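# Load the grey crate into the tunnel washer

## Task

Put the grey crate into the tunnel washer, then open the gripper so the robot is no longer holding it.

## Robot and tools

Robot: two arms, left_arm and right_arm. Each has six joints and a parallel gripper. Every list by joint, in commands and in results, uses this order for each arm: shoulder, elbow, wrist roll, wrist pitch, waist, wrist yaw. Rely on that order only.

Frame: one world frame for both arms. The origin sits on the table surface midway between the arms, +z is up, +x points out across the table, and left_arm is mounted on the +y side. The arm names do not tell you which side of an image they appear on. Hand positions are in metres and orientations are quaternions (w, x, y, z). Printed hand positions can be slightly wrong, more so when the arm is stretched far. A gripper's fingers point along its own +z axis and close along its y axis. The reported point lies between the finger pads, roughly 1 cm short of the tips.

execute_actions(actions): actions is a list of up to 15 actions. Each action is a table of up to 15 rows, one row per 1/30 s control step; if there are fewer than 15 rows, the last one is repeated to fill the action. A row is a single list of 14 numbers, each in [-1, 1], covering both arms even if one stays still: left_arm's 6 joint values then its gripper opening, then the same 7 for right_arm. Joint values are offsets, not poses: they are measured from that arm's joint angles when the current action began (for a call's first action, the angles in the latest reported state), never from the previous row. Scale: 1.0 equals 1.202 rad for the waist, 1.258 shoulder, 1.238 elbow, 2.073 wrist pitch, 2.022 for wrist yaw and wrist roll. The opening is absolute: +1 fully open, -1 closed. An empty list just returns the current state and images.

Joint ranges (rad): waist -2.618 to 3.054, shoulder 0.000 to 3.142, elbow 0.000 to 3.142, wrist pitch -1.571 to 1.571, wrist yaw -1.571 to 1.571, wrist roll -2.094 to 2.094. True ends may differ by up to 0.036 rad. An action that would push a joint more than 0.036 rad outward beyond its end is rejected for both arms; if the first action of a call is rejected, or any action is malformed, nothing runs. Requests past the real end are clipped there, and the result may say "joint sent to its limit" (its absence proves nothing).

Speed limits: at each step a joint's target may lead its measured angle by at most 0.202 rad (waist), 0.258 (shoulder), 0.238 (elbow), 0.573 (wrist pitch), 0.522 (wrist yaw and roll), and targets are scaled back if they would put the gripper over 70 mm from where it is. Large offsets therefore need several actions; re-send any unfinished remainder. Zero offsets can let an arm droop; to hold a posture, command offsets back to the angles you want in a reply's first call and zeros afterwards, adding more if a joint still falls short.

move(target, speed, blocking): target is one 14-number row as above; its offsets count from the Joint positions in the latest result that printed them, not from where the arm is when the move begins. Finger openings are applied at the start. All joints follow synchronised paths toward the targets, so grippers travel on curves, with no avoidance of objects or the other arm. speed (rad/s, 0.01 to 2, default 0.5) caps the joint with the farthest to go; paths last between 0.5 and 10 s and stop short if longer. Faster moves and targets set deeper past a contact press harder. The result adds a "move:" line: the ending (done, off_target, moving, held, fault, naming affected arms), limits=held or limits=none, and each arm's joint farthest from target. With blocking=false the result comes back after 0.5 s while motion continues; then only wait or stop are accepted until a result shows the move ended.

wait(seconds): 0 to 10 s; arms keep their last command; returns early if a running move ends. stop(): brakes a running move to rest (needs room, more at speed); fingers keep going.

zoom_image(camera, region): camera is cam_head_left, cam_head_right, cam_left_wrist or cam_right_wrist (all 504x504); region is [x0, y0, x1, y1] in pixels from the top-left, no larger than 504 by 504. Calibration (intrinsics, distortion, world-to-camera transforms) is supplied and may be off by a few degrees and millimetres.

finished_scene(scene): pass the current scene number once the crate is in and released; it cannot be undone and reports success. A reply with no tool call also ends the run.

Results: the state line gives each gripper's position and quaternion; Joint positions and Joint velocities list each arm's joints (rad, rad/s) then the finger gap in metres (0.094 fully open); Joint targets shows where joints are currently being driven; grip_measured is the opening on the command scale (each gripper may read off by about 1 mm). Step readings list joint angles at some steps, with HELD marking steps where an arm was held back. "joint command not followed" means a clearance check altered targets. Joint torques include offsets and noise. MOTOR HOT appears at 75 °C; at 90 °C that arm halts for 10 s; at 100 °C it goes limp and falls (OVER-TEMPERATURE FAULT).

Gripping: to hold something, command an opening about 0.03 below grip_measured; less squeezes more gently. Pad force tops out near 50 to 62 N, less on thin parts.

Avoid: knocking rigid items or pushing them out of the work area (fails the task), arms colliding or pressing on each other, dropping or slamming the crate, and hard shoves. Held parts or loose items may get brief external tugs. Less robot time and smoother, lower-effort motion are better.

Each tool is called after "Emit:" as a command line: name --argument value for each argument, lists and objects as JSON in quotes; but a table of rows of numbers goes row by row, as --pt "numbers of a row", without its own name.

## Session

Emit:
execute_actions --actions '[]'

Scene clock: 0.00 s.
left_arm: end_effector_position=(+0.5649, +0.4769, +0.2503) grip_measured=+1.000 end_effector_quat_wxyz=(+0.479, -0.054, +0.875, -0.047) | right_arm: end_effector_position=(+0.1492, -0.4984, +0.2619) grip_measured=+1.000 end_effector_quat_wxyz=(+0.281, -0.070, +0.821, -0.492)
Joint names: [shoulder, elbow, wrist roll, wrist pitch, waist, wrist yaw]
Joint positions: left_arm=[ 1.918  1.749  0.009 -0.419  0.23   0.258  0.094] | right_arm=[ 0.482  0.698 -1.011 -0.603 -0.508  0.32   0.094]
Joint velocities: left_arm=[-0.017 -0.002  0.051 -0.051 -0.007  0.007  0.   ] | right_arm=[-0.017 -0.007  0.007  0.022 -0.027 -0.007  0.   ]
Joint torques (N m, as the arm reports them, + toward a larger angle): no reading
Joint targets: left_arm=[1.904 1.760 0.012 -0.413 0.230 0.260] | right_arm=[0.477 0.707 -1.005 -0.603 -0.508 0.320]
camera_calibration (this result's frames):
cam_left_wrist: T_world_to_cam=[[0.258653, -0.90547, 0.336484, 0.209736], [-0.859321, -0.37479, -0.347994, 0.775384], [0.441209, -0.199138, -0.87503, 0.179774], [0, 0, 0, 1]] pos_world=[0.532736, 0.516315, 0.356564]
cam_right_wrist: T_world_to_cam=[[-0.353702, -0.539076, 0.76439, -0.420889], [-0.935358, 0.203814, -0.289076, 0.35894], [0.0000409489, -0.817225, -0.576319, -0.146207], [0, 0, 0, 1]] pos_world=[0.186874, -0.419532, 0.341222]

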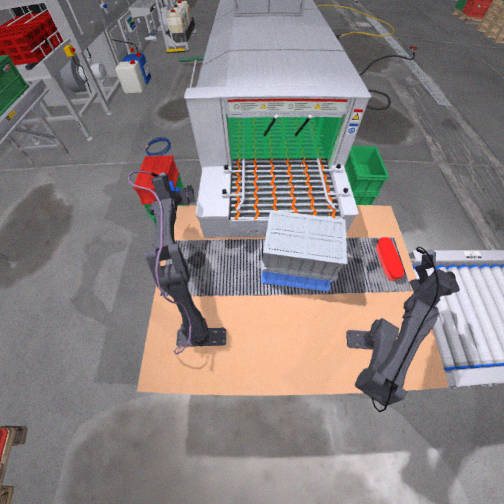

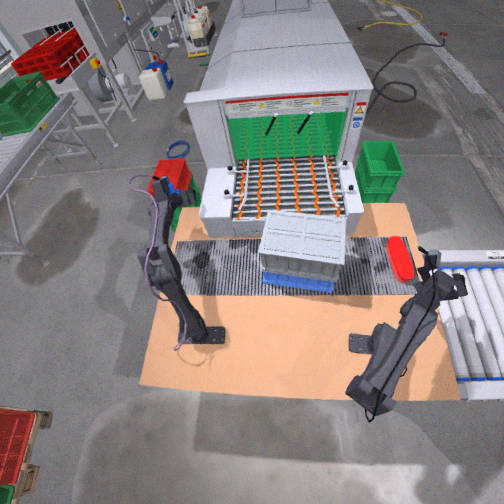

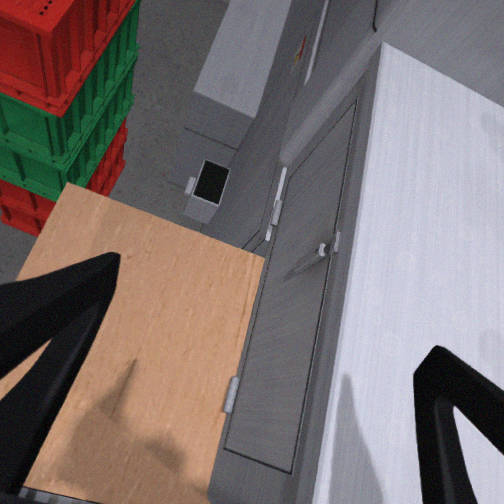

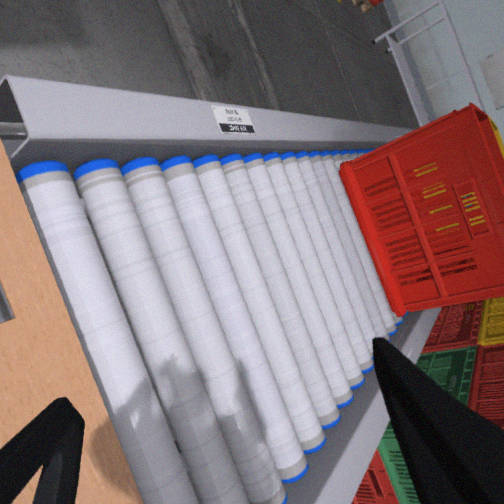

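Emit:
zoom_image --camera "cam_head_left" --region '[220, 180, 400, 310]'

Emit:
zoom_image --camera "cam_head_right" --region '[220, 180, 400, 310]'

Region (220, 180, 400, 310) of cam_head_left's 504x504 image, scaled by 2.800, with more detail than that image has.

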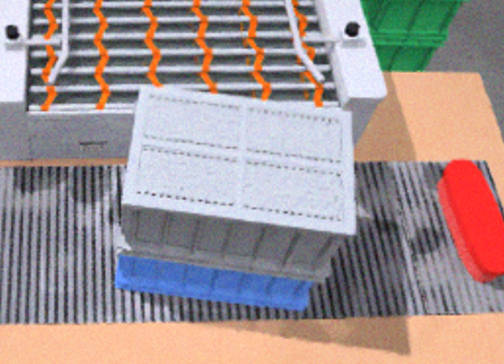

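Region (220, 180, 400, 310) of cam_head_right's 504x504 image, scaled by 2.800, with more detail than that image has.

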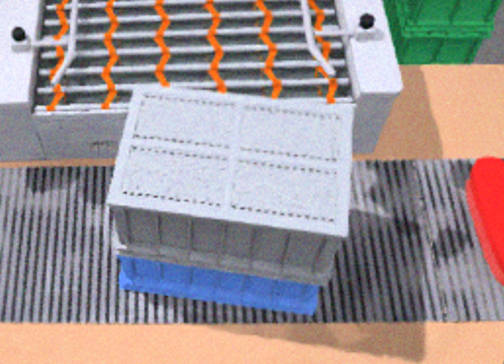

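Emit:
move --target '[-0.134,-0.443,0.144,0.347,0,0.367,-0.3,0.397,0,0.176,0.271,0.138,-0.467,-0.3]' --speed 1.2

Scene clock: 37.27 s.
left_arm: end_effector_position=(+0.5083, +0.3543, +0.2441) grip_measured=-0.298 end_effector_quat_wxyz=(+0.610, +0.289, +0.704, -0.219) | right_arm: end_effector_position=(+0.3310, -0.3719, +0.2602) grip_measured=-0.297 end_effector_quat_wxyz=(+0.602, -0.254, +0.751, -0.094)
Joint names: [shoulder, elbow, wrist roll, wrist pitch, waist, wrist yaw]
Joint positions: left_arm=[1.786 1.207 0.29  0.287 0.23  0.985 0.033] | right_arm=[ 0.972  0.698 -0.669 -0.047 -0.35  -0.613  0.033]
Joint velocities: left_arm=[-0.012  0.002 -0.037 -0.022  0.002  0.037 -0.   ] | right_arm=[ 0.017  0.002  0.007  0.007 -0.007  0.051 -0.   ]
Joint torques (N m, as the arm reports them, + toward a larger angle): left_arm=[-13.55   6.92   0.11   1.46  -0.07   0.18] | right_arm=[-0.52  7.37  0.18  1.99  0.65 -0.19]
Joint targets: left_arm=[1.749 1.200 0.300 0.300 0.230 1.000] | right_arm=[0.982 0.698 -0.655 -0.041 -0.342 -0.624]
move: off_target (left_arm); limits=none; left_arm: farthest joint: the shoulder, 0.036 radians from its target (0.168 radians at the start); right_arm: farthest joint: the wrist roll, 0.014 radians from its target (0.356 radians at the start)
camera_calibration (this result's frames):
cam_left_wrist: T_world_to_cam=[[-0.569393, -0.787428, 0.236113, 0.51903], [-0.647226, 0.252319, -0.719329, 0.439244], [0.506844, -0.562399, -0.653312, 0.216118], [0, 0, 0, 1]] pos_world=[0.470283, 0.419414, 0.334604]
cam_right_wrist: T_world_to_cam=[[0.187964, -0.943964, 0.271297, -0.488699], [-0.69464, -0.323043, -0.642743, 0.319102], [0.694367, -0.0676414, -0.716435, 0.0415307], [0, 0, 0, 1]] pos_world=[0.284681, -0.355421, 0.367437]

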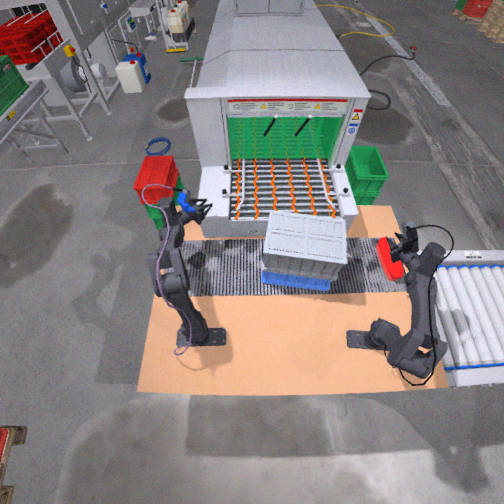

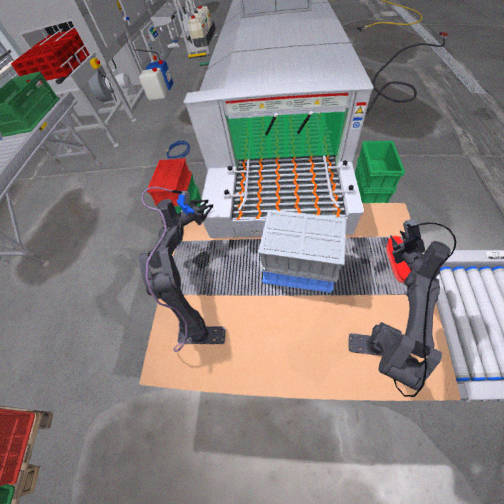

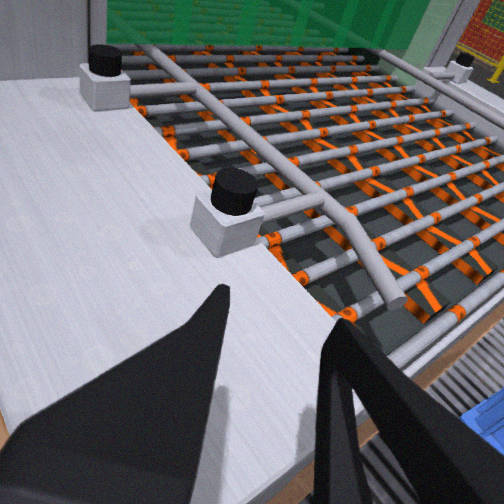

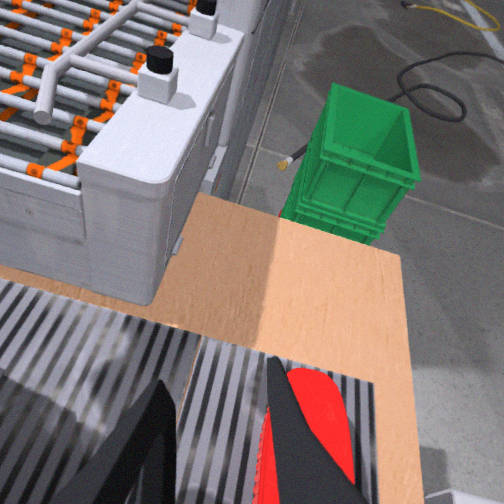

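Emit:
move --target '[0.083,-0.129,0.006,0.112,-0.297,0.299,-0.3,0.414,-0.04,0.186,0.278,0.155,-0.483,-0.3]' --speed 1.0

Scene clock: 42.13 s.
left_arm: end_effector_position=(+0.3760, +0.1618, +0.2071) grip_measured=-0.298 end_effector_quat_wxyz=(+0.476, +0.510, +0.493, -0.519) | right_arm: end_effector_position=(+0.3067, -0.2232, +0.2229) grip_measured=-0.297 end_effector_quat_wxyz=(+0.569, -0.424, +0.566, +0.419)
Joint names: [shoulder, elbow, wrist roll, wrist pitch, waist, wrist yaw]
Joint positions: left_arm=[ 1.881  1.054  0.292  0.509 -0.122  1.548  0.033] | right_arm=[ 1.482  0.663 -0.302  0.524 -0.172 -1.566  0.033]
Joint velocities: left_arm=[ 0.002 -0.007  0.007 -0.007 -0.002 -0.066 -0.001] | right_arm=[-0.007 -0.002  0.037 -0.007 -0.002 -0.095  0.   ]
Joint torques (N m, as the arm reports them, + toward a larger angle): left_arm=[-9.43  5.86  0.09  1.16 -0.45  0.29] | right_arm=[-3.45  4.77  0.13  1.44  0.63 -0.28]
Joint targets: left_arm=[1.890 1.047 0.302 0.519 -0.127 1.565] | right_arm=[1.493 0.649 -0.293 0.529 -0.164 -1.578]
joint sent to its limit (left arm) — the command would take the wrist yaw past its upper limit, so that joint was sent only as far as its limit.
joint sent to its limit (right arm) — the command would take the wrist yaw past its lower limit, so that joint was sent only as far as its limit.
move: off_target (left_arm, right_arm); limits=none; left_arm: farthest joint: the wrist yaw, 0.041 radians from its target (0.604 radians at the start); right_arm: farthest joint: the wrist yaw, 0.024 radians from its target (0.977 radians at the start)
camera_calibration (this result's frames):
cam_left_wrist: T_world_to_cam=[[-0.948298, -0.0114004, 0.317176, 0.300904], [-0.270953, 0.549482, -0.79035, 0.200745], [-0.165272, -0.835428, -0.524162, 0.420828], [0, 0, 0, 1]] pos_world=[0.40929, 0.244696, 0.283801]
cam_right_wrist: T_world_to_cam=[[0.923768, -0.327073, -0.199187, -0.316759], [-0.342194, -0.471501, -0.812767, 0.222895], [0.171917, 0.818969, -0.547481, 0.36221], [0, 0, 0, 1]] pos_world=[0.306615, -0.295147, 0.31637]

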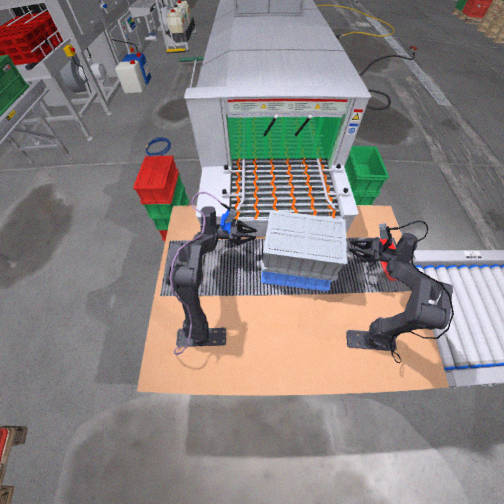

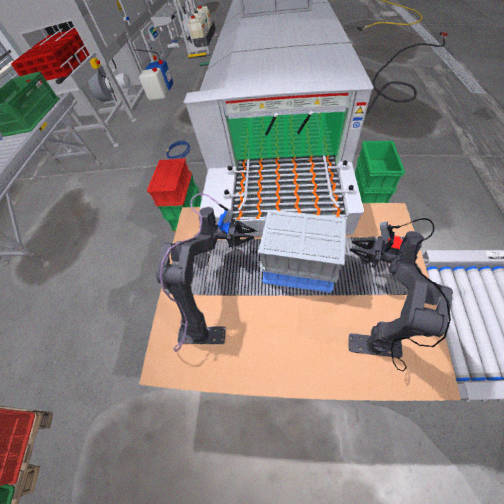

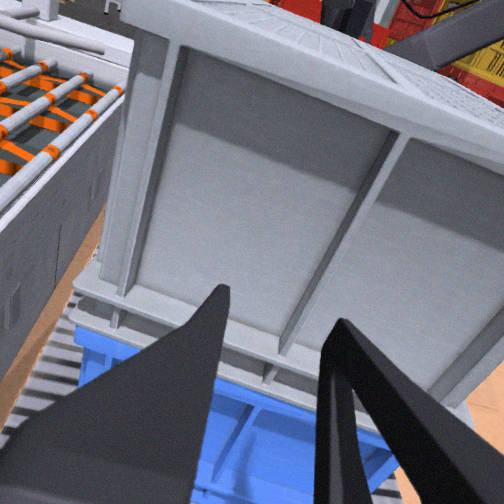

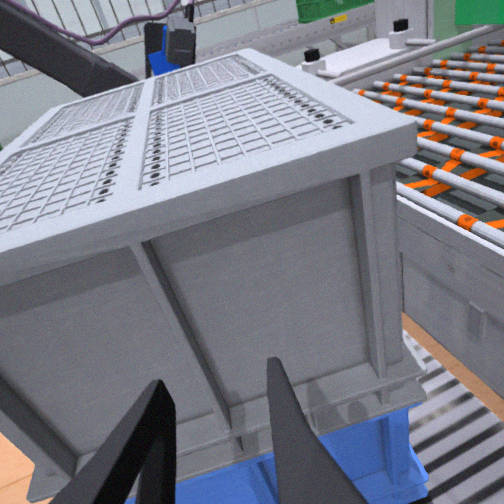

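Emit:
zoom_image --camera "cam_right_wrist" --region '[80, 200, 330, 450]'

Emit:
zoom_image --camera "cam_left_wrist" --region '[200, 120, 450, 390]'

Region (80, 200, 330, 450) of cam_right_wrist's 504x504 image, scaled by 2.016, with more detail than that image has.

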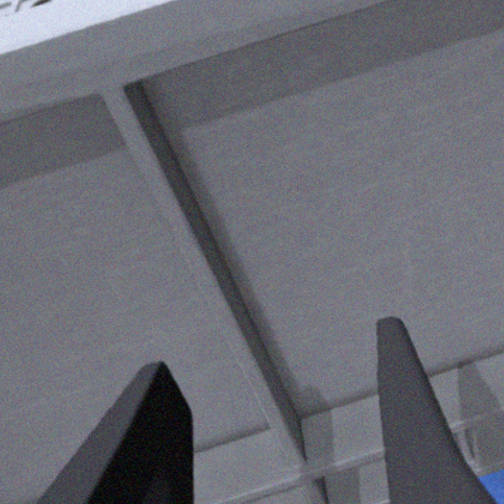

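Region (200, 120, 450, 390) of cam_left_wrist's 504x504 image, scaled by 1.867, with more detail than that image has; it fills the left 467 columns of this view, and the rest is white.

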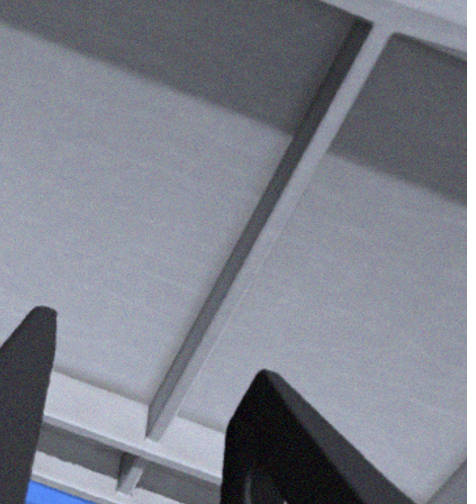

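Emit:
move --target '[0.007,0.037,0.005,-0.002,-0.091,-0.014,-0.3,0.033,-0.031,0.004,0.029,0.121,0.036,-0.3]' --speed 0.3

Scene clock: 58.60 s.
left_arm: end_effector_position=(+0.3603, +0.1246, +0.2114) grip_measured=-0.298 end_effector_quat_wxyz=(+0.460, +0.536, +0.469, -0.531) | right_arm: end_effector_position=(+0.3028, -0.1827, +0.2091) grip_measured=-0.297 end_effector_quat_wxyz=(+0.548, -0.449, +0.556, +0.434)
Joint names: [shoulder, elbow, wrist roll, wrist pitch, waist, wrist yaw]
Joint positions: left_arm=[ 1.881  1.074  0.292  0.509 -0.223  1.524  0.033] | right_arm=[ 1.511  0.64  -0.302  0.579 -0.032 -1.495  0.033]
Joint velocities: left_arm=[ 0.012 -0.007 -0.037 -0.037 -0.012  0.007 -0.   ] | right_arm=[ 0.017  0.022  0.007 -0.022 -0.007  0.066 -0.002]
Joint torques (N m, as the arm reports them, + toward a larger angle): left_arm=[-9.51  8.69  0.09  1.02 -0.7   0.09] | right_arm=[-3.54  4.74  0.15  1.48  0.51 -0.2 ]
Joint targets: left_arm=[1.890 1.100 0.302 0.505 -0.231 1.520] | right_arm=[1.524 0.625 -0.294 0.584 -0.026 -1.493]
move: off_target (left_arm); limits=none; left_arm: farthest joint: the elbow, 0.026 radians from its target (0.045 radians at the start); right_arm: farthest joint: the elbow, 0.016 radians from its target (0.039 radians at the start)
camera_calibration (this result's frames):
cam_left_wrist: T_world_to_cam=[[-0.952799, 0.0615378, 0.2973, 0.280989], [-0.210424, 0.572033, -0.79278, 0.196231], [-0.218851, -0.817919, -0.532083, 0.408255], [0, 0, 0, 1]] pos_world=[0.398365, 0.204378, 0.289255]
cam_right_wrist: T_world_to_cam=[[0.944435, -0.264481, -0.195174, -0.298233], [-0.308917, -0.511302, -0.80196, 0.209898], [0.112311, 0.817692, -0.564594, 0.343545], [0, 0, 0, 1]] pos_world=[0.307919, -0.25247, 0.304086]

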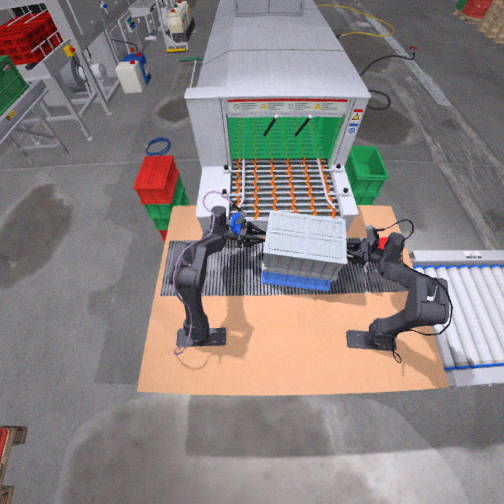

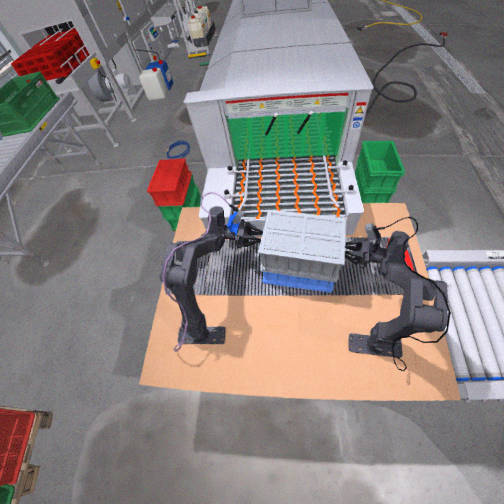

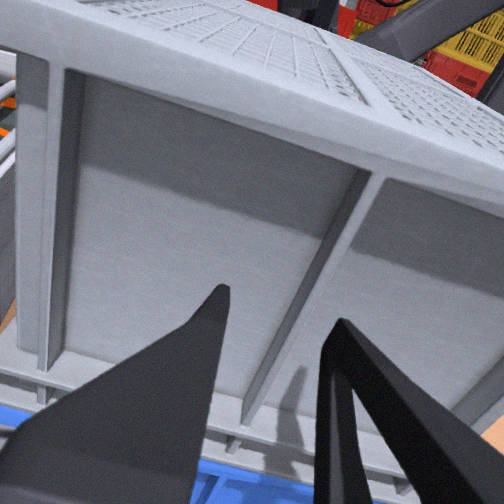

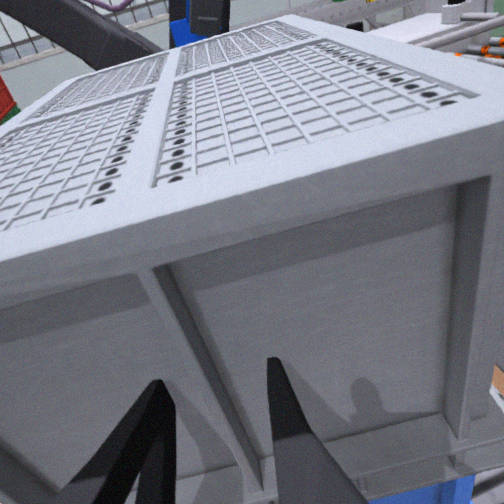

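Emit:
execute_actions --actions '[[[0.007,0.021,0.005,-0.002,-0.014,0,-0.3,0.01,-0.012,0.004,0.002,0.016,0,-0.3],[0.007,0.021,0.005,-0.002,-0.014,0,-0.3,0.01,-0.012,0.004,0.002,0.016,0,-0.3],[0.007,0.021,0.005,-0.002,-0.014,0,-0.3,0.01,-0.012,0.004,0.002,0.016,0,-0.3],[0.007,0.021,0.005,-0.002,-0.027,0,-0.3,0.01,-0.012,0.004,0.002,0.032,0,-0.3]]]'

Scene clock: 64.63 s.
left_arm: end_effector_position=(+0.3546, +0.1165, +0.2114) grip_measured=-0.298 end_effector_quat_wxyz=(+0.453, +0.541, +0.463, -0.536) | right_arm: end_effector_position=(+0.3004, -0.1759, +0.2091) grip_measured=-0.297 end_effector_quat_wxyz=(+0.545, -0.455, +0.551, +0.438)
Joint names: [shoulder, elbow, wrist roll, wrist pitch, waist, wrist yaw]
Joint positions: left_arm=[ 1.881  1.074  0.292  0.509 -0.247  1.524  0.033] | right_arm=[ 1.511  0.64  -0.302  0.581 -0.01  -1.491  0.033]
Joint velocities: left_arm=[-0.017 -0.017  0.022  0.037 -0.002 -0.007 -0.002] | right_arm=[-0.017 -0.007  0.007  0.022 -0.002 -0.022 -0.   ]
Joint torques (N m, as the arm reports them, + toward a larger angle): left_arm=[-9.49  8.7   0.09  1.02 -0.78  0.14] | right_arm=[-3.47  4.67  0.08  1.4   1.37 -0.21]
Joint targets: left_arm=[1.890 1.100 0.302 0.505 -0.256 1.524] | right_arm=[1.524 0.625 -0.294 0.583 0.006 -1.495]
Step readings (joint positions):
0: left_arm=[1.881 1.074 0.292 0.509 -0.223 1.524] | right_arm=[1.511 0.640 -0.302 0.580 -0.032 -1.494]
1: left_arm=[1.881 1.074 0.292 0.509 -0.223 1.524] | right_arm=[1.511 0.640 -0.302 0.580 -0.031 -1.494]
2: left_arm=[1.881 1.074 0.292 0.509 -0.223 1.524] | right_arm=[1.511 0.640 -0.302 0.580 -0.029 -1.494]
4: left_arm=[1.881 1.074 0.292 0.509 -0.225 1.524] | right_arm=[1.511 0.640 -0.302 0.580 -0.021 -1.493]
8: left_arm=[1.881 1.074 0.292 0.509 -0.241 1.524] | right_arm=[1.511 0.640 -0.302 0.581 -0.011 -1.491]
15: Joint positions above
camera_calibration (this result's frames):
cam_left_wrist: T_world_to_cam=[[-0.951146, 0.0833113, 0.297288, 0.272918], [-0.197249, 0.576789, -0.792721, 0.194399], [-0.237515, -0.812634, -0.532178, 0.406398], [0, 0, 0, 1]] pos_world=[0.394456, 0.195388, 0.289245]
cam_right_wrist: T_world_to_cam=[[0.949665, -0.246892, -0.192825, -0.293138], [-0.297512, -0.518048, -0.801943, 0.207986], [0.0981008, 0.818945, -0.565425, 0.342979], [0, 0, 0, 1]] pos_world=[0.306615, -0.245507, 0.304198]

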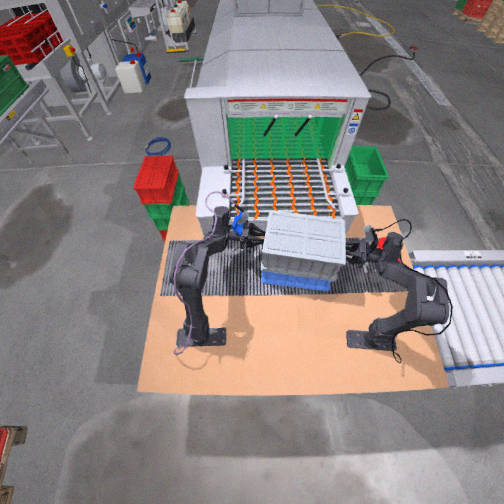

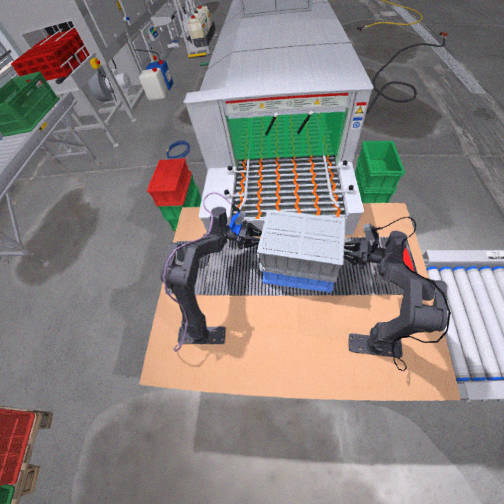

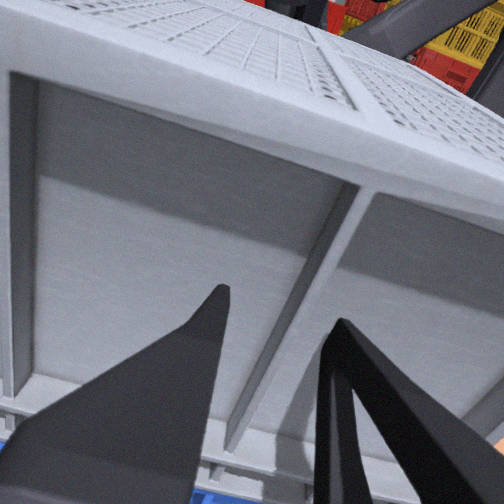

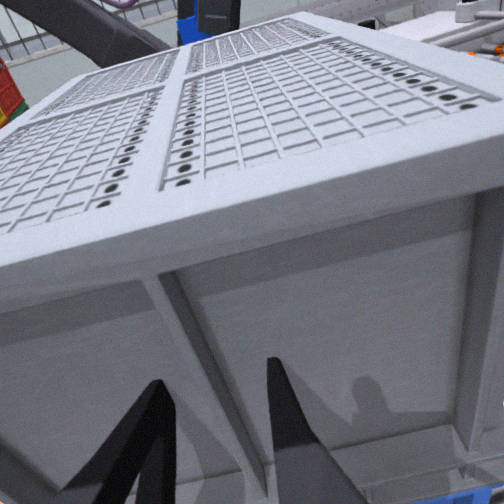

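Emit:
execute_actions --actions '[[[0.007,0.021,0.005,-0.002,-0.018,0,-0.3,0.01,-0.012,0.004,0.002,0.006,0,-0.3]],[[0.007,0.021,0.005,-0.002,-0.006,0,-0.8,0.01,-0.012,0.004,0.002,0.006,0,-0.8]],[[0.007,0.021,0.005,-0.002,-0.006,0,-1,0.01,-0.012,0.004,0.002,0.006,0,-1]]]'

Scene clock: 73.80 s.
left_arm: end_effector_position=(+0.3520, +0.1134, +0.2114) grip_measured=-0.946 end_effector_quat_wxyz=(+0.451, +0.544, +0.459, -0.538) | right_arm: end_effector_position=(+0.3003, -0.1758, +0.2092) grip_measured=-0.946 end_effector_quat_wxyz=(+0.545, -0.456, +0.551, +0.438)
Joint names: [shoulder, elbow, wrist roll, wrist pitch, waist, wrist yaw]
Joint positions: left_arm=[ 1.881  1.074  0.295  0.509 -0.256  1.525  0.003] | right_arm=[ 1.511  0.64  -0.302  0.583 -0.01  -1.492  0.003]
Joint velocities: left_arm=[ 0.012 -0.002 -0.007 -0.081  0.002 -0.037 -0.001] | right_arm=[ 0.007 -0.007 -0.022 -0.007 -0.012 -0.007  0.   ]
Joint torques (N m, as the arm reports them, + toward a larger angle): left_arm=[-9.49  8.71  0.07  1.02 -0.66  0.11] | right_arm=[-3.58  4.64  0.12  1.46  0.73 -0.13]
Joint targets: left_arm=[1.890 1.100 0.302 0.505 -0.263 1.523] | right_arm=[1.524 0.625 -0.294 0.586 -0.003 -1.491]
Step readings (joint positions; steps 1 to 15: 1st action; 16 to 30: 2nd action; 31 to 45: 3rd action):
0: left_arm=[1.881 1.074 0.292 0.509 -0.247 1.524] | right_arm=[1.511 0.640 -0.302 0.581 -0.010 -1.491]
1: left_arm=[1.881 1.074 0.292 0.509 -0.247 1.524] | right_arm=[1.511 0.640 -0.302 0.582 -0.010 -1.491]
2: left_arm=[1.881 1.074 0.292 0.509 -0.248 1.524] | right_arm=[1.511 0.640 -0.302 0.582 -0.010 -1.491]
4: left_arm=[1.881 1.074 0.292 0.509 -0.252 1.524] | right_arm=[1.511 0.640 -0.302 0.582 -0.010 -1.491]
8: left_arm=[1.881 1.074 0.292 0.509 -0.256 1.524] | right_arm=[1.511 0.640 -0.302 0.582 -0.010 -1.491]
15: left_arm=[1.881 1.074 0.292 0.509 -0.256 1.524] | right_arm=[1.511 0.640 -0.302 0.582 -0.010 -1.491]
16: left_arm=[1.881 1.074 0.292 0.509 -0.256 1.524] | right_arm=[1.511 0.640 -0.302 0.582 -0.010 -1.491]
17: left_arm=[1.881 1.074 0.292 0.509 -0.256 1.524] | right_arm=[1.511 0.640 -0.302 0.582 -0.010 -1.491]
19: left_arm=[1.881 1.074 0.292 0.509 -0.256 1.524] | right_arm=[1.511 0.640 -0.302 0.582 -0.010 -1.491]
23: left_arm=[1.881 1.074 0.292 0.509 -0.256 1.524] | right_arm=[1.511 0.640 -0.302 0.582 -0.010 -1.491]
30: left_arm=[1.881 1.074 0.292 0.509 -0.256 1.524] | right_arm=[1.511 0.640 -0.302 0.582 -0.010 -1.491]
31: left_arm=[1.881 1.074 0.292 0.509 -0.256 1.526] | right_arm=[1.511 0.640 -0.302 0.582 -0.010 -1.491]
32: left_arm=[1.881 1.074 0.293 0.509 -0.256 1.525] | right_arm=[1.511 0.640 -0.302 0.583 -0.010 -1.492]
34: left_arm=[1.881 1.074 0.294 0.509 -0.256 1.525] | right_arm=[1.511 0.640 -0.302 0.583 -0.010 -1.492]
38: left_arm=[1.881 1.074 0.294 0.509 -0.256 1.525] | right_arm=[1.511 0.640 -0.302 0.583 -0.010 -1.492]
45: Joint positions above
camera_calibration (this result's frames):
cam_left_wrist: T_world_to_cam=[[-0.950997, 0.093322, 0.294782, 0.270103], [-0.189276, 0.578166, -0.793661, 0.192978], [-0.244499, -0.810564, -0.532171, 0.405527], [0, 0, 0, 1]] pos_world=[0.392544, 0.191925, 0.289347]
cam_right_wrist: T_world_to_cam=[[0.95007, -0.246189, -0.191725, -0.293228], [-0.296203, -0.518298, -0.802266, 0.207746], [0.0981386, 0.818998, -0.565342, 0.342927], [0, 0, 0, 1]] pos_world=[0.306468, -0.245371, 0.30432]

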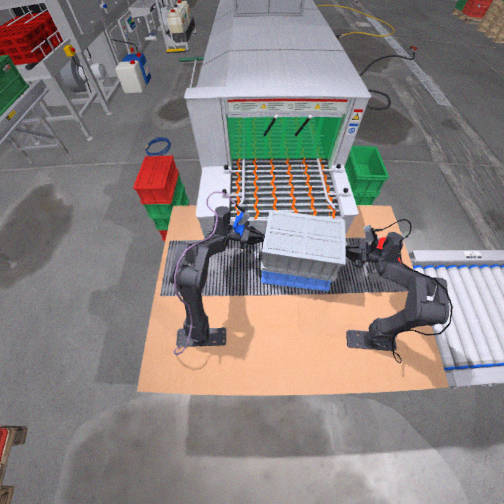

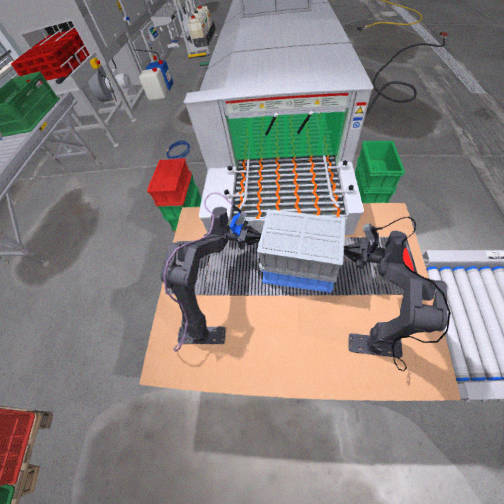

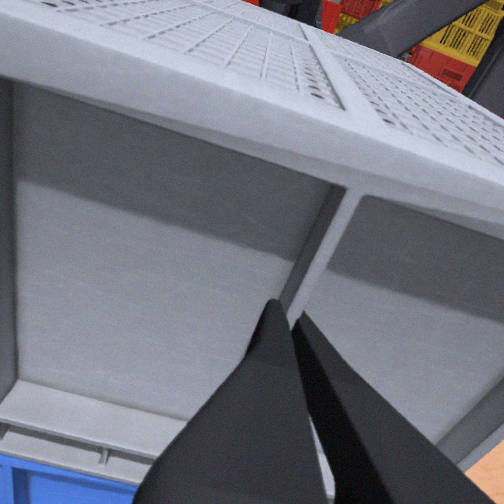

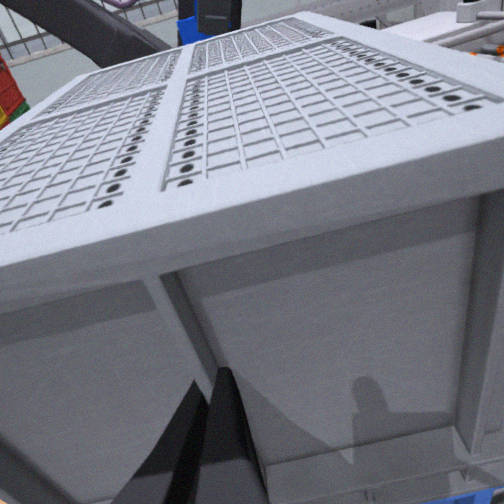

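Emit:
move --target '[-0.093,0.112,0.004,-0.0945,-0.002,0,-1,-0.11,0.129,0.003,-0.1175,0.003,0,-1]' --speed 0.3

Scene clock: 85.40 s.
left_arm: end_effector_position=(+0.3547, +0.1130, +0.2570) grip_measured=-0.946 end_effector_quat_wxyz=(+0.449, +0.539, +0.467, -0.538) | right_arm: end_effector_position=(+0.3013, -0.1760, +0.2551) grip_measured=-0.946 end_effector_quat_wxyz=(+0.542, -0.451, +0.556, +0.440)
Joint names: [shoulder, elbow, wrist roll, wrist pitch, waist, wrist yaw]
Joint positions: left_arm=[ 1.802  1.181  0.295  0.307 -0.256  1.513  0.003] | right_arm=[ 1.404  0.763 -0.302  0.337 -0.01  -1.485  0.003]
Joint velocities: left_arm=[ 0.027 -0.002  0.022 -0.125 -0.002 -0.007  0.001] | right_arm=[-0.027 -0.022  0.007 -0.022 -0.007  0.022  0.001]
Joint torques (N m, as the arm reports them, + toward a larger angle): left_arm=[-13.32   9.72   0.07   1.09  -0.26   0.23] | right_arm=[-6.47  9.58  0.09  1.44  0.32 -0.23]
Joint targets: left_arm=[1.764 1.213 0.303 0.313 -0.258 1.525] | right_arm=[1.373 0.800 -0.296 0.339 -0.006 -1.492]
move: off_target (left_arm, right_arm); limits=none; left_arm: farthest joint: the shoulder, 0.038 radians from its target (0.117 radians at the start); right_arm: farthest joint: the elbow, 0.037 radians from its target (0.160 radians at the start)
camera_calibration (this result's frames):
cam_left_wrist: T_world_to_cam=[[-0.947786, 0.0809874, 0.308451, 0.255974], [-0.206503, 0.581194, -0.787128, 0.234017], [-0.243017, -0.809725, -0.534123, 0.429931], [0, 0, 0, 1]] pos_world=[0.395415, 0.191386, 0.334882]
cam_right_wrist: T_world_to_cam=[[0.945794, -0.251719, -0.20521, -0.281692], [-0.310606, -0.516548, -0.797936, 0.248228], [0.0948554, 0.818423, -0.566733, 0.37015], [0, 0, 0, 1]] pos_world=[0.308413, -0.245625, 0.350041]

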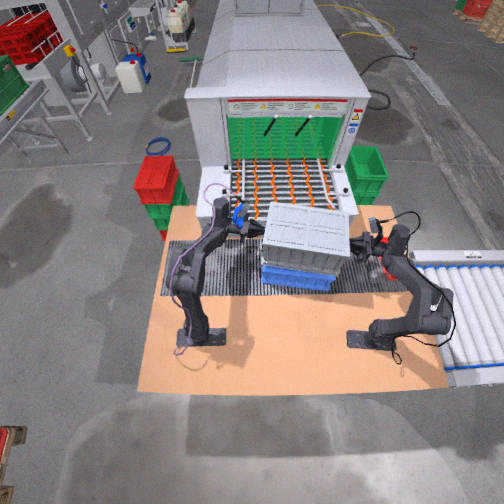

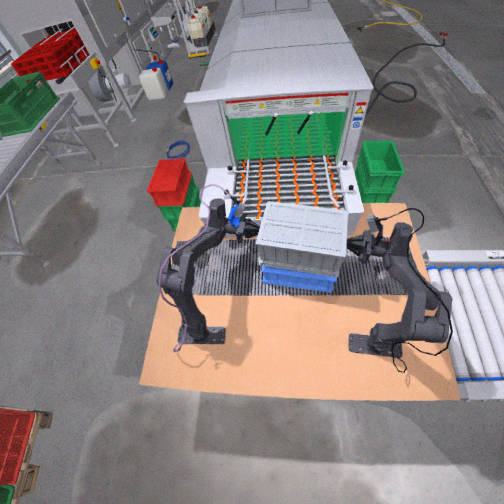

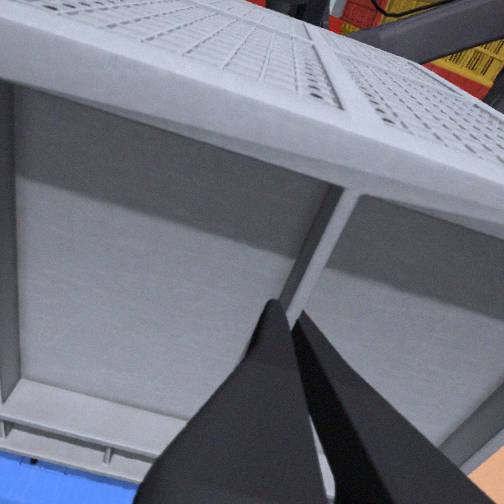

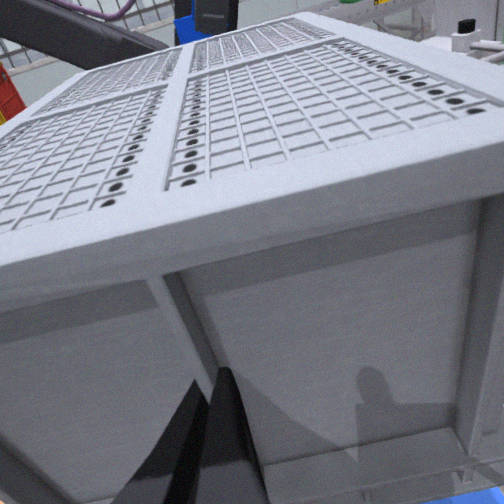

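Emit:
move --target '[0.221,0.419,0.003,-0.081,0.063,-0.004,-1,0.378,0.582,0.003,-0.081,0.057,-0.012,-1]' --speed 0.5

Scene clock: 90.10 s.
left_arm: end_effector_position=(+0.4573, +0.1264, +0.2843) grip_measured=-0.946 end_effector_quat_wxyz=(+0.483, +0.528, +0.481, -0.507) | right_arm: end_effector_position=(+0.4314, -0.1670, +0.2932) grip_measured=-0.946 end_effector_quat_wxyz=(+0.532, -0.473, +0.536, +0.454)
Joint names: [shoulder, elbow, wrist roll, wrist pitch, waist, wrist yaw]
Joint positions: left_arm=[ 2.077  1.666  0.293  0.14  -0.184  1.496  0.003] | right_arm=[ 1.886  1.436 -0.302  0.162  0.05  -1.493  0.003]
Joint velocities: left_arm=[ 0.002 -0.002  0.007 -0.022  0.007 -0.037 -0.   ] | right_arm=[-0.017  0.007  0.051 -0.022 -0.017  0.007 -0.   ]
Joint torques (N m, as the arm reports them, + toward a larger angle): left_arm=[-12.78  10.08   0.07   1.07   0.31   0.17] | right_arm=[-9.28 10.79  0.08  1.5   0.68 -0.32]
Joint targets: left_arm=[2.080 1.699 0.301 0.140 -0.180 1.505] | right_arm=[1.879 1.484 -0.296 0.169 0.059 -1.510]
move: off_target (left_arm, right_arm); limits=none; left_arm: farthest joint: the elbow, 0.033 radians from its target (0.519 radians at the start); right_arm: farthest joint: the elbow, 0.047 radians from its target (0.721 radians at the start)
camera_calibration (this result's frames):
cam_left_wrist: T_world_to_cam=[[-0.963, -0.00260257, 0.269488, 0.372324], [-0.224649, 0.560133, -0.797361, 0.282742], [-0.148874, -0.828399, -0.539993, 0.441288], [0, 0, 0, 1]] pos_world=[0.487762, 0.208159, 0.363403]
cam_right_wrist: T_world_to_cam=[[0.963461, -0.188141, -0.190648, -0.395987], [-0.26333, -0.535113, -0.80269, 0.301638], [0.0490003, 0.823564, -0.565103, 0.392163], [0, 0, 0, 1]] pos_world=[0.441733, -0.236062, 0.38824]

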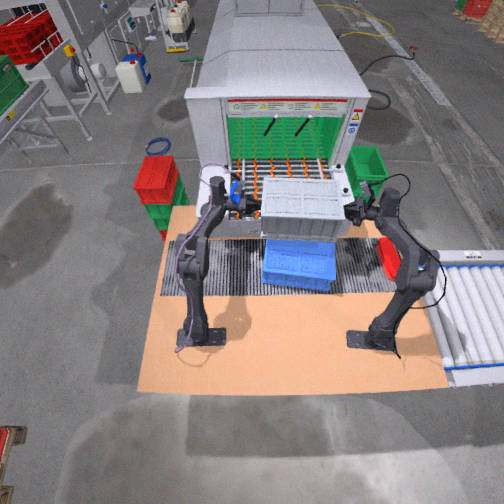

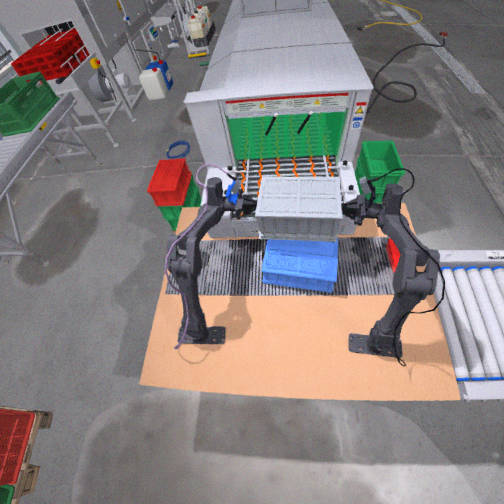

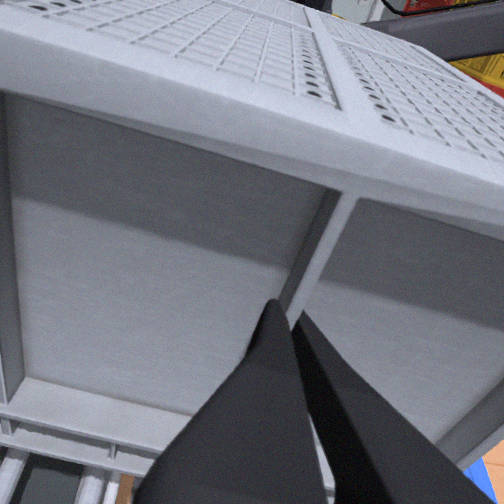

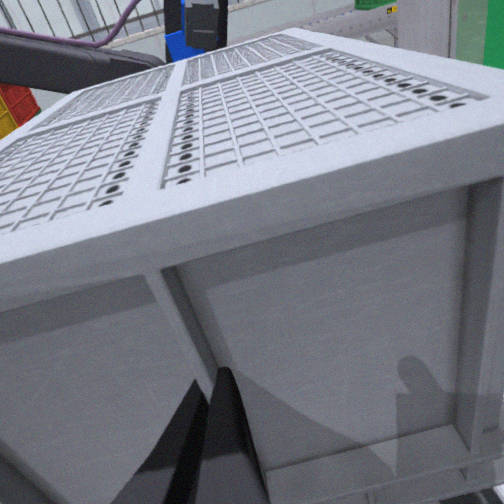

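Emit:
move --target '[0.2615,0.367,0.004,-0.05,0.07,0,-1,0.416,0.544,0.003,-0.045,0.068,-0.018,-1]' --speed 0.5

Scene clock: 93.83 s.
left_arm: end_effector_position=(+0.5488, +0.1587, +0.2437) grip_measured=-0.946 end_effector_quat_wxyz=(+0.495, +0.498, +0.515, -0.491) | right_arm: end_effector_position=(+0.5375, -0.1362, +0.2421) grip_measured=-0.946 end_effector_quat_wxyz=(+0.514, -0.494, +0.514, +0.477)
Joint names: [shoulder, elbow, wrist roll, wrist pitch, waist, wrist yaw]
Joint positions: left_arm=[ 2.416  2.08   0.292  0.031 -0.103  1.483  0.003] | right_arm=[ 2.419  2.068 -0.303  0.065  0.119 -1.509  0.003]
Joint velocities: left_arm=[-0.007 -0.012  0.037 -0.051  0.012  0.007 -0.001] | right_arm=[-0.017  0.002  0.051 -0.081  0.022  0.037 -0.001]
Joint torques (N m, as the arm reports them, + toward a larger angle): left_arm=[-16.62  10.84   0.09   1.12   0.25   0.21] | right_arm=[-13.69  10.43   0.05   1.44   0.95  -0.33]
Joint targets: left_arm=[2.406 2.121 0.301 0.036 -0.100 1.496] | right_arm=[2.409 2.110 -0.296 0.069 0.131 -1.529]
move: off_target (left_arm, right_arm); limits=none; left_arm: farthest joint: the elbow, 0.040 radians from its target (0.454 radians at the start); right_arm: farthest joint: the elbow, 0.041 radians from its target (0.673 radians at the start)
camera_calibration (this result's frames):
cam_left_wrist: T_world_to_cam=[[-0.948348, -0.0943433, 0.302878, 0.469827], [-0.304206, 0.541232, -0.783917, 0.296168], [-0.0899703, -0.835564, -0.541976, 0.429048], [0, 0, 0, 1]] pos_world=[0.574257, 0.242527, 0.322405]
cam_right_wrist: T_world_to_cam=[[0.97636, -0.104996, -0.188938, -0.498125], [-0.215255, -0.551868, -0.805672, 0.277634], [-0.0196771, 0.827295, -0.561423, 0.369341], [0, 0, 0, 1]] pos_world=[0.553379, -0.204638, 0.336923]

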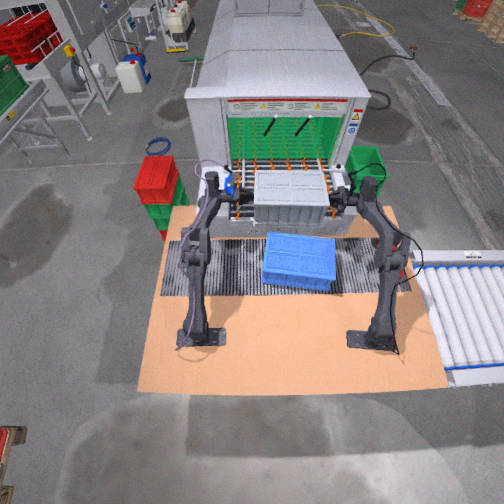

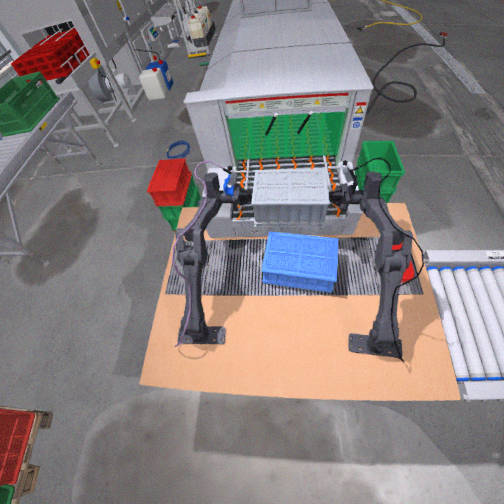

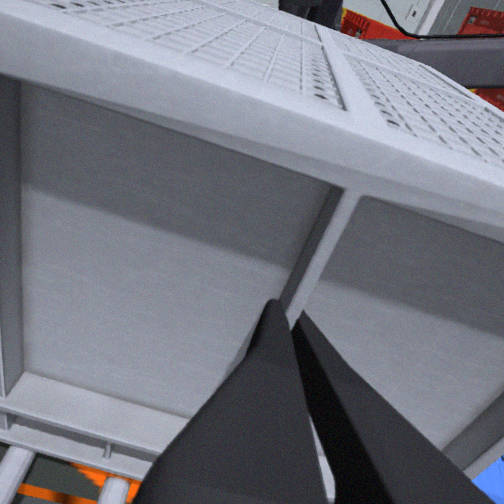

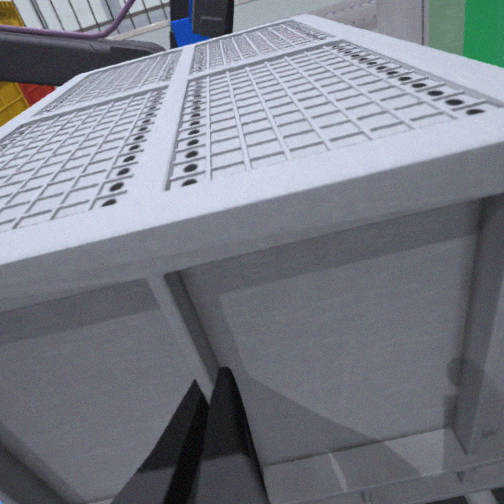

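Emit:
execute_actions --actions '[[[0.004,0.032,0.004,0.002,0,0,-1,0.004,0.032,0.003,0.002,0,0,-1],[0.004,0.032,0.004,0.002,0,0,-1,0.004,0.032,0.003,0.002,0,0,-1],[0.004,0.032,0.004,0.002,0,0,-1,0.004,0.032,0.003,0.002,0,0,-1],[0.008,0.032,0.004,0.002,0,0,-1,0.008,0.032,0.003,0.002,0,0,-1],[0.008,0.032,0.004,0.002,0,0,-1,0.008,0.032,0.003,0.002,0,0,-1],[0.008,0.032,0.004,0.002,0,0,-1,0.008,0.032,0.003,0.002,0,0,-1],[0.012,0.03,0.004,0.002,0,0,-1,0.012,0.03,0.003,0.002,0,0,-1]]]'

Scene clock: 96.03 s.
left_arm: end_effector_position=(+0.5504, +0.1586, +0.2409) grip_measured=-0.946 end_effector_quat_wxyz=(+0.497, +0.499, +0.514, -0.489) | right_arm: end_effector_position=(+0.5391, -0.1363, +0.2395) grip_measured=-0.946 end_effector_quat_wxyz=(+0.515, -0.494, +0.515, +0.475)
Joint names: [shoulder, elbow, wrist roll, wrist pitch, waist, wrist yaw]
Joint positions: left_arm=[ 2.426  2.086  0.298  0.034 -0.103  1.482  0.003] | right_arm=[ 2.425  2.068 -0.303  0.072  0.119 -1.505  0.003]
Joint velocities: left_arm=[ 0.027 -0.002 -0.022  0.051 -0.012 -0.007  0.001] | right_arm=[-0.002 -0.007 -0.007 -0.081  0.012  0.007 -0.001]
Joint torques (N m, as the arm reports them, + toward a larger angle): left_arm=[-15.26   9.92   0.01   1.07  -0.02   0.11] | right_arm=[-12.02   9.9    0.07   1.38  -0.04  -0.21]
Joint targets: left_arm=[2.431 2.117 0.300 0.035 -0.103 1.483] | right_arm=[2.435 2.105 -0.297 0.069 0.119 -1.509]
Step readings (joint positions):
0: left_arm=[2.416 2.080 0.292 0.031 -0.103 1.483] | right_arm=[2.419 2.068 -0.303 0.065 0.119 -1.509]
1: left_arm=[2.416 2.080 0.292 0.031 -0.103 1.483] | right_arm=[2.420 2.068 -0.303 0.065 0.119 -1.508]
2: left_arm=[2.416 2.080 0.292 0.031 -0.103 1.483] | right_arm=[2.421 2.068 -0.303 0.065 0.119 -1.508]
4: left_arm=[2.417 2.080 0.294 0.031 -0.103 1.482] | right_arm=[2.422 2.068 -0.303 0.065 0.119 -1.507]
8: left_arm=[2.426 2.086 0.297 0.034 -0.103 1.482] | right_arm=[2.425 2.068 -0.303 0.068 0.119 -1.505]
15: Joint positions above
camera_calibration (this result's frames):
cam_left_wrist: T_world_to_cam=[[-0.950276, -0.0946018, 0.296691, 0.474805], [-0.299212, 0.541403, -0.78572, 0.292174], [-0.086299, -0.835424, -0.542788, 0.425747], [0, 0, 0, 1]] pos_world=[0.575359, 0.242413, 0.319787]
cam_right_wrist: T_world_to_cam=[[0.976216, -0.109148, -0.187319, -0.501054], [-0.216245, -0.551948, -0.805352, 0.276253], [-0.015488, 0.826704, -0.562424, 0.365815], [0, 0, 0, 1]] pos_world=[0.554542, -0.204633, 0.334367]

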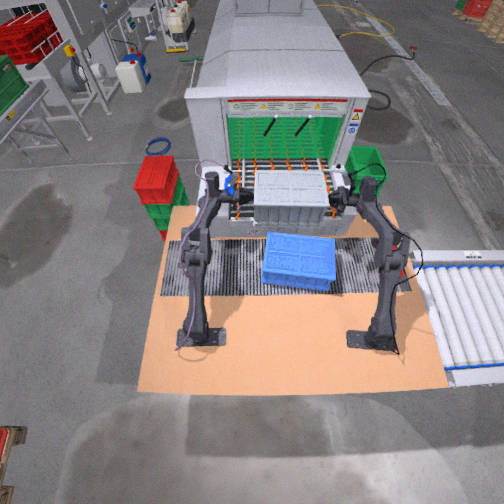

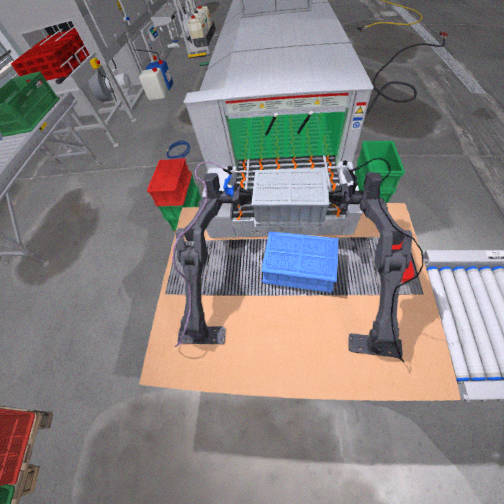

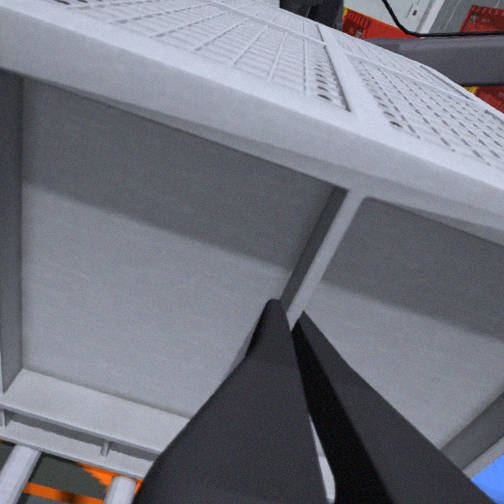

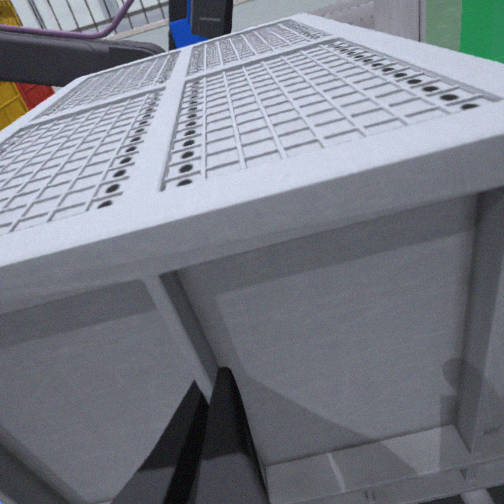

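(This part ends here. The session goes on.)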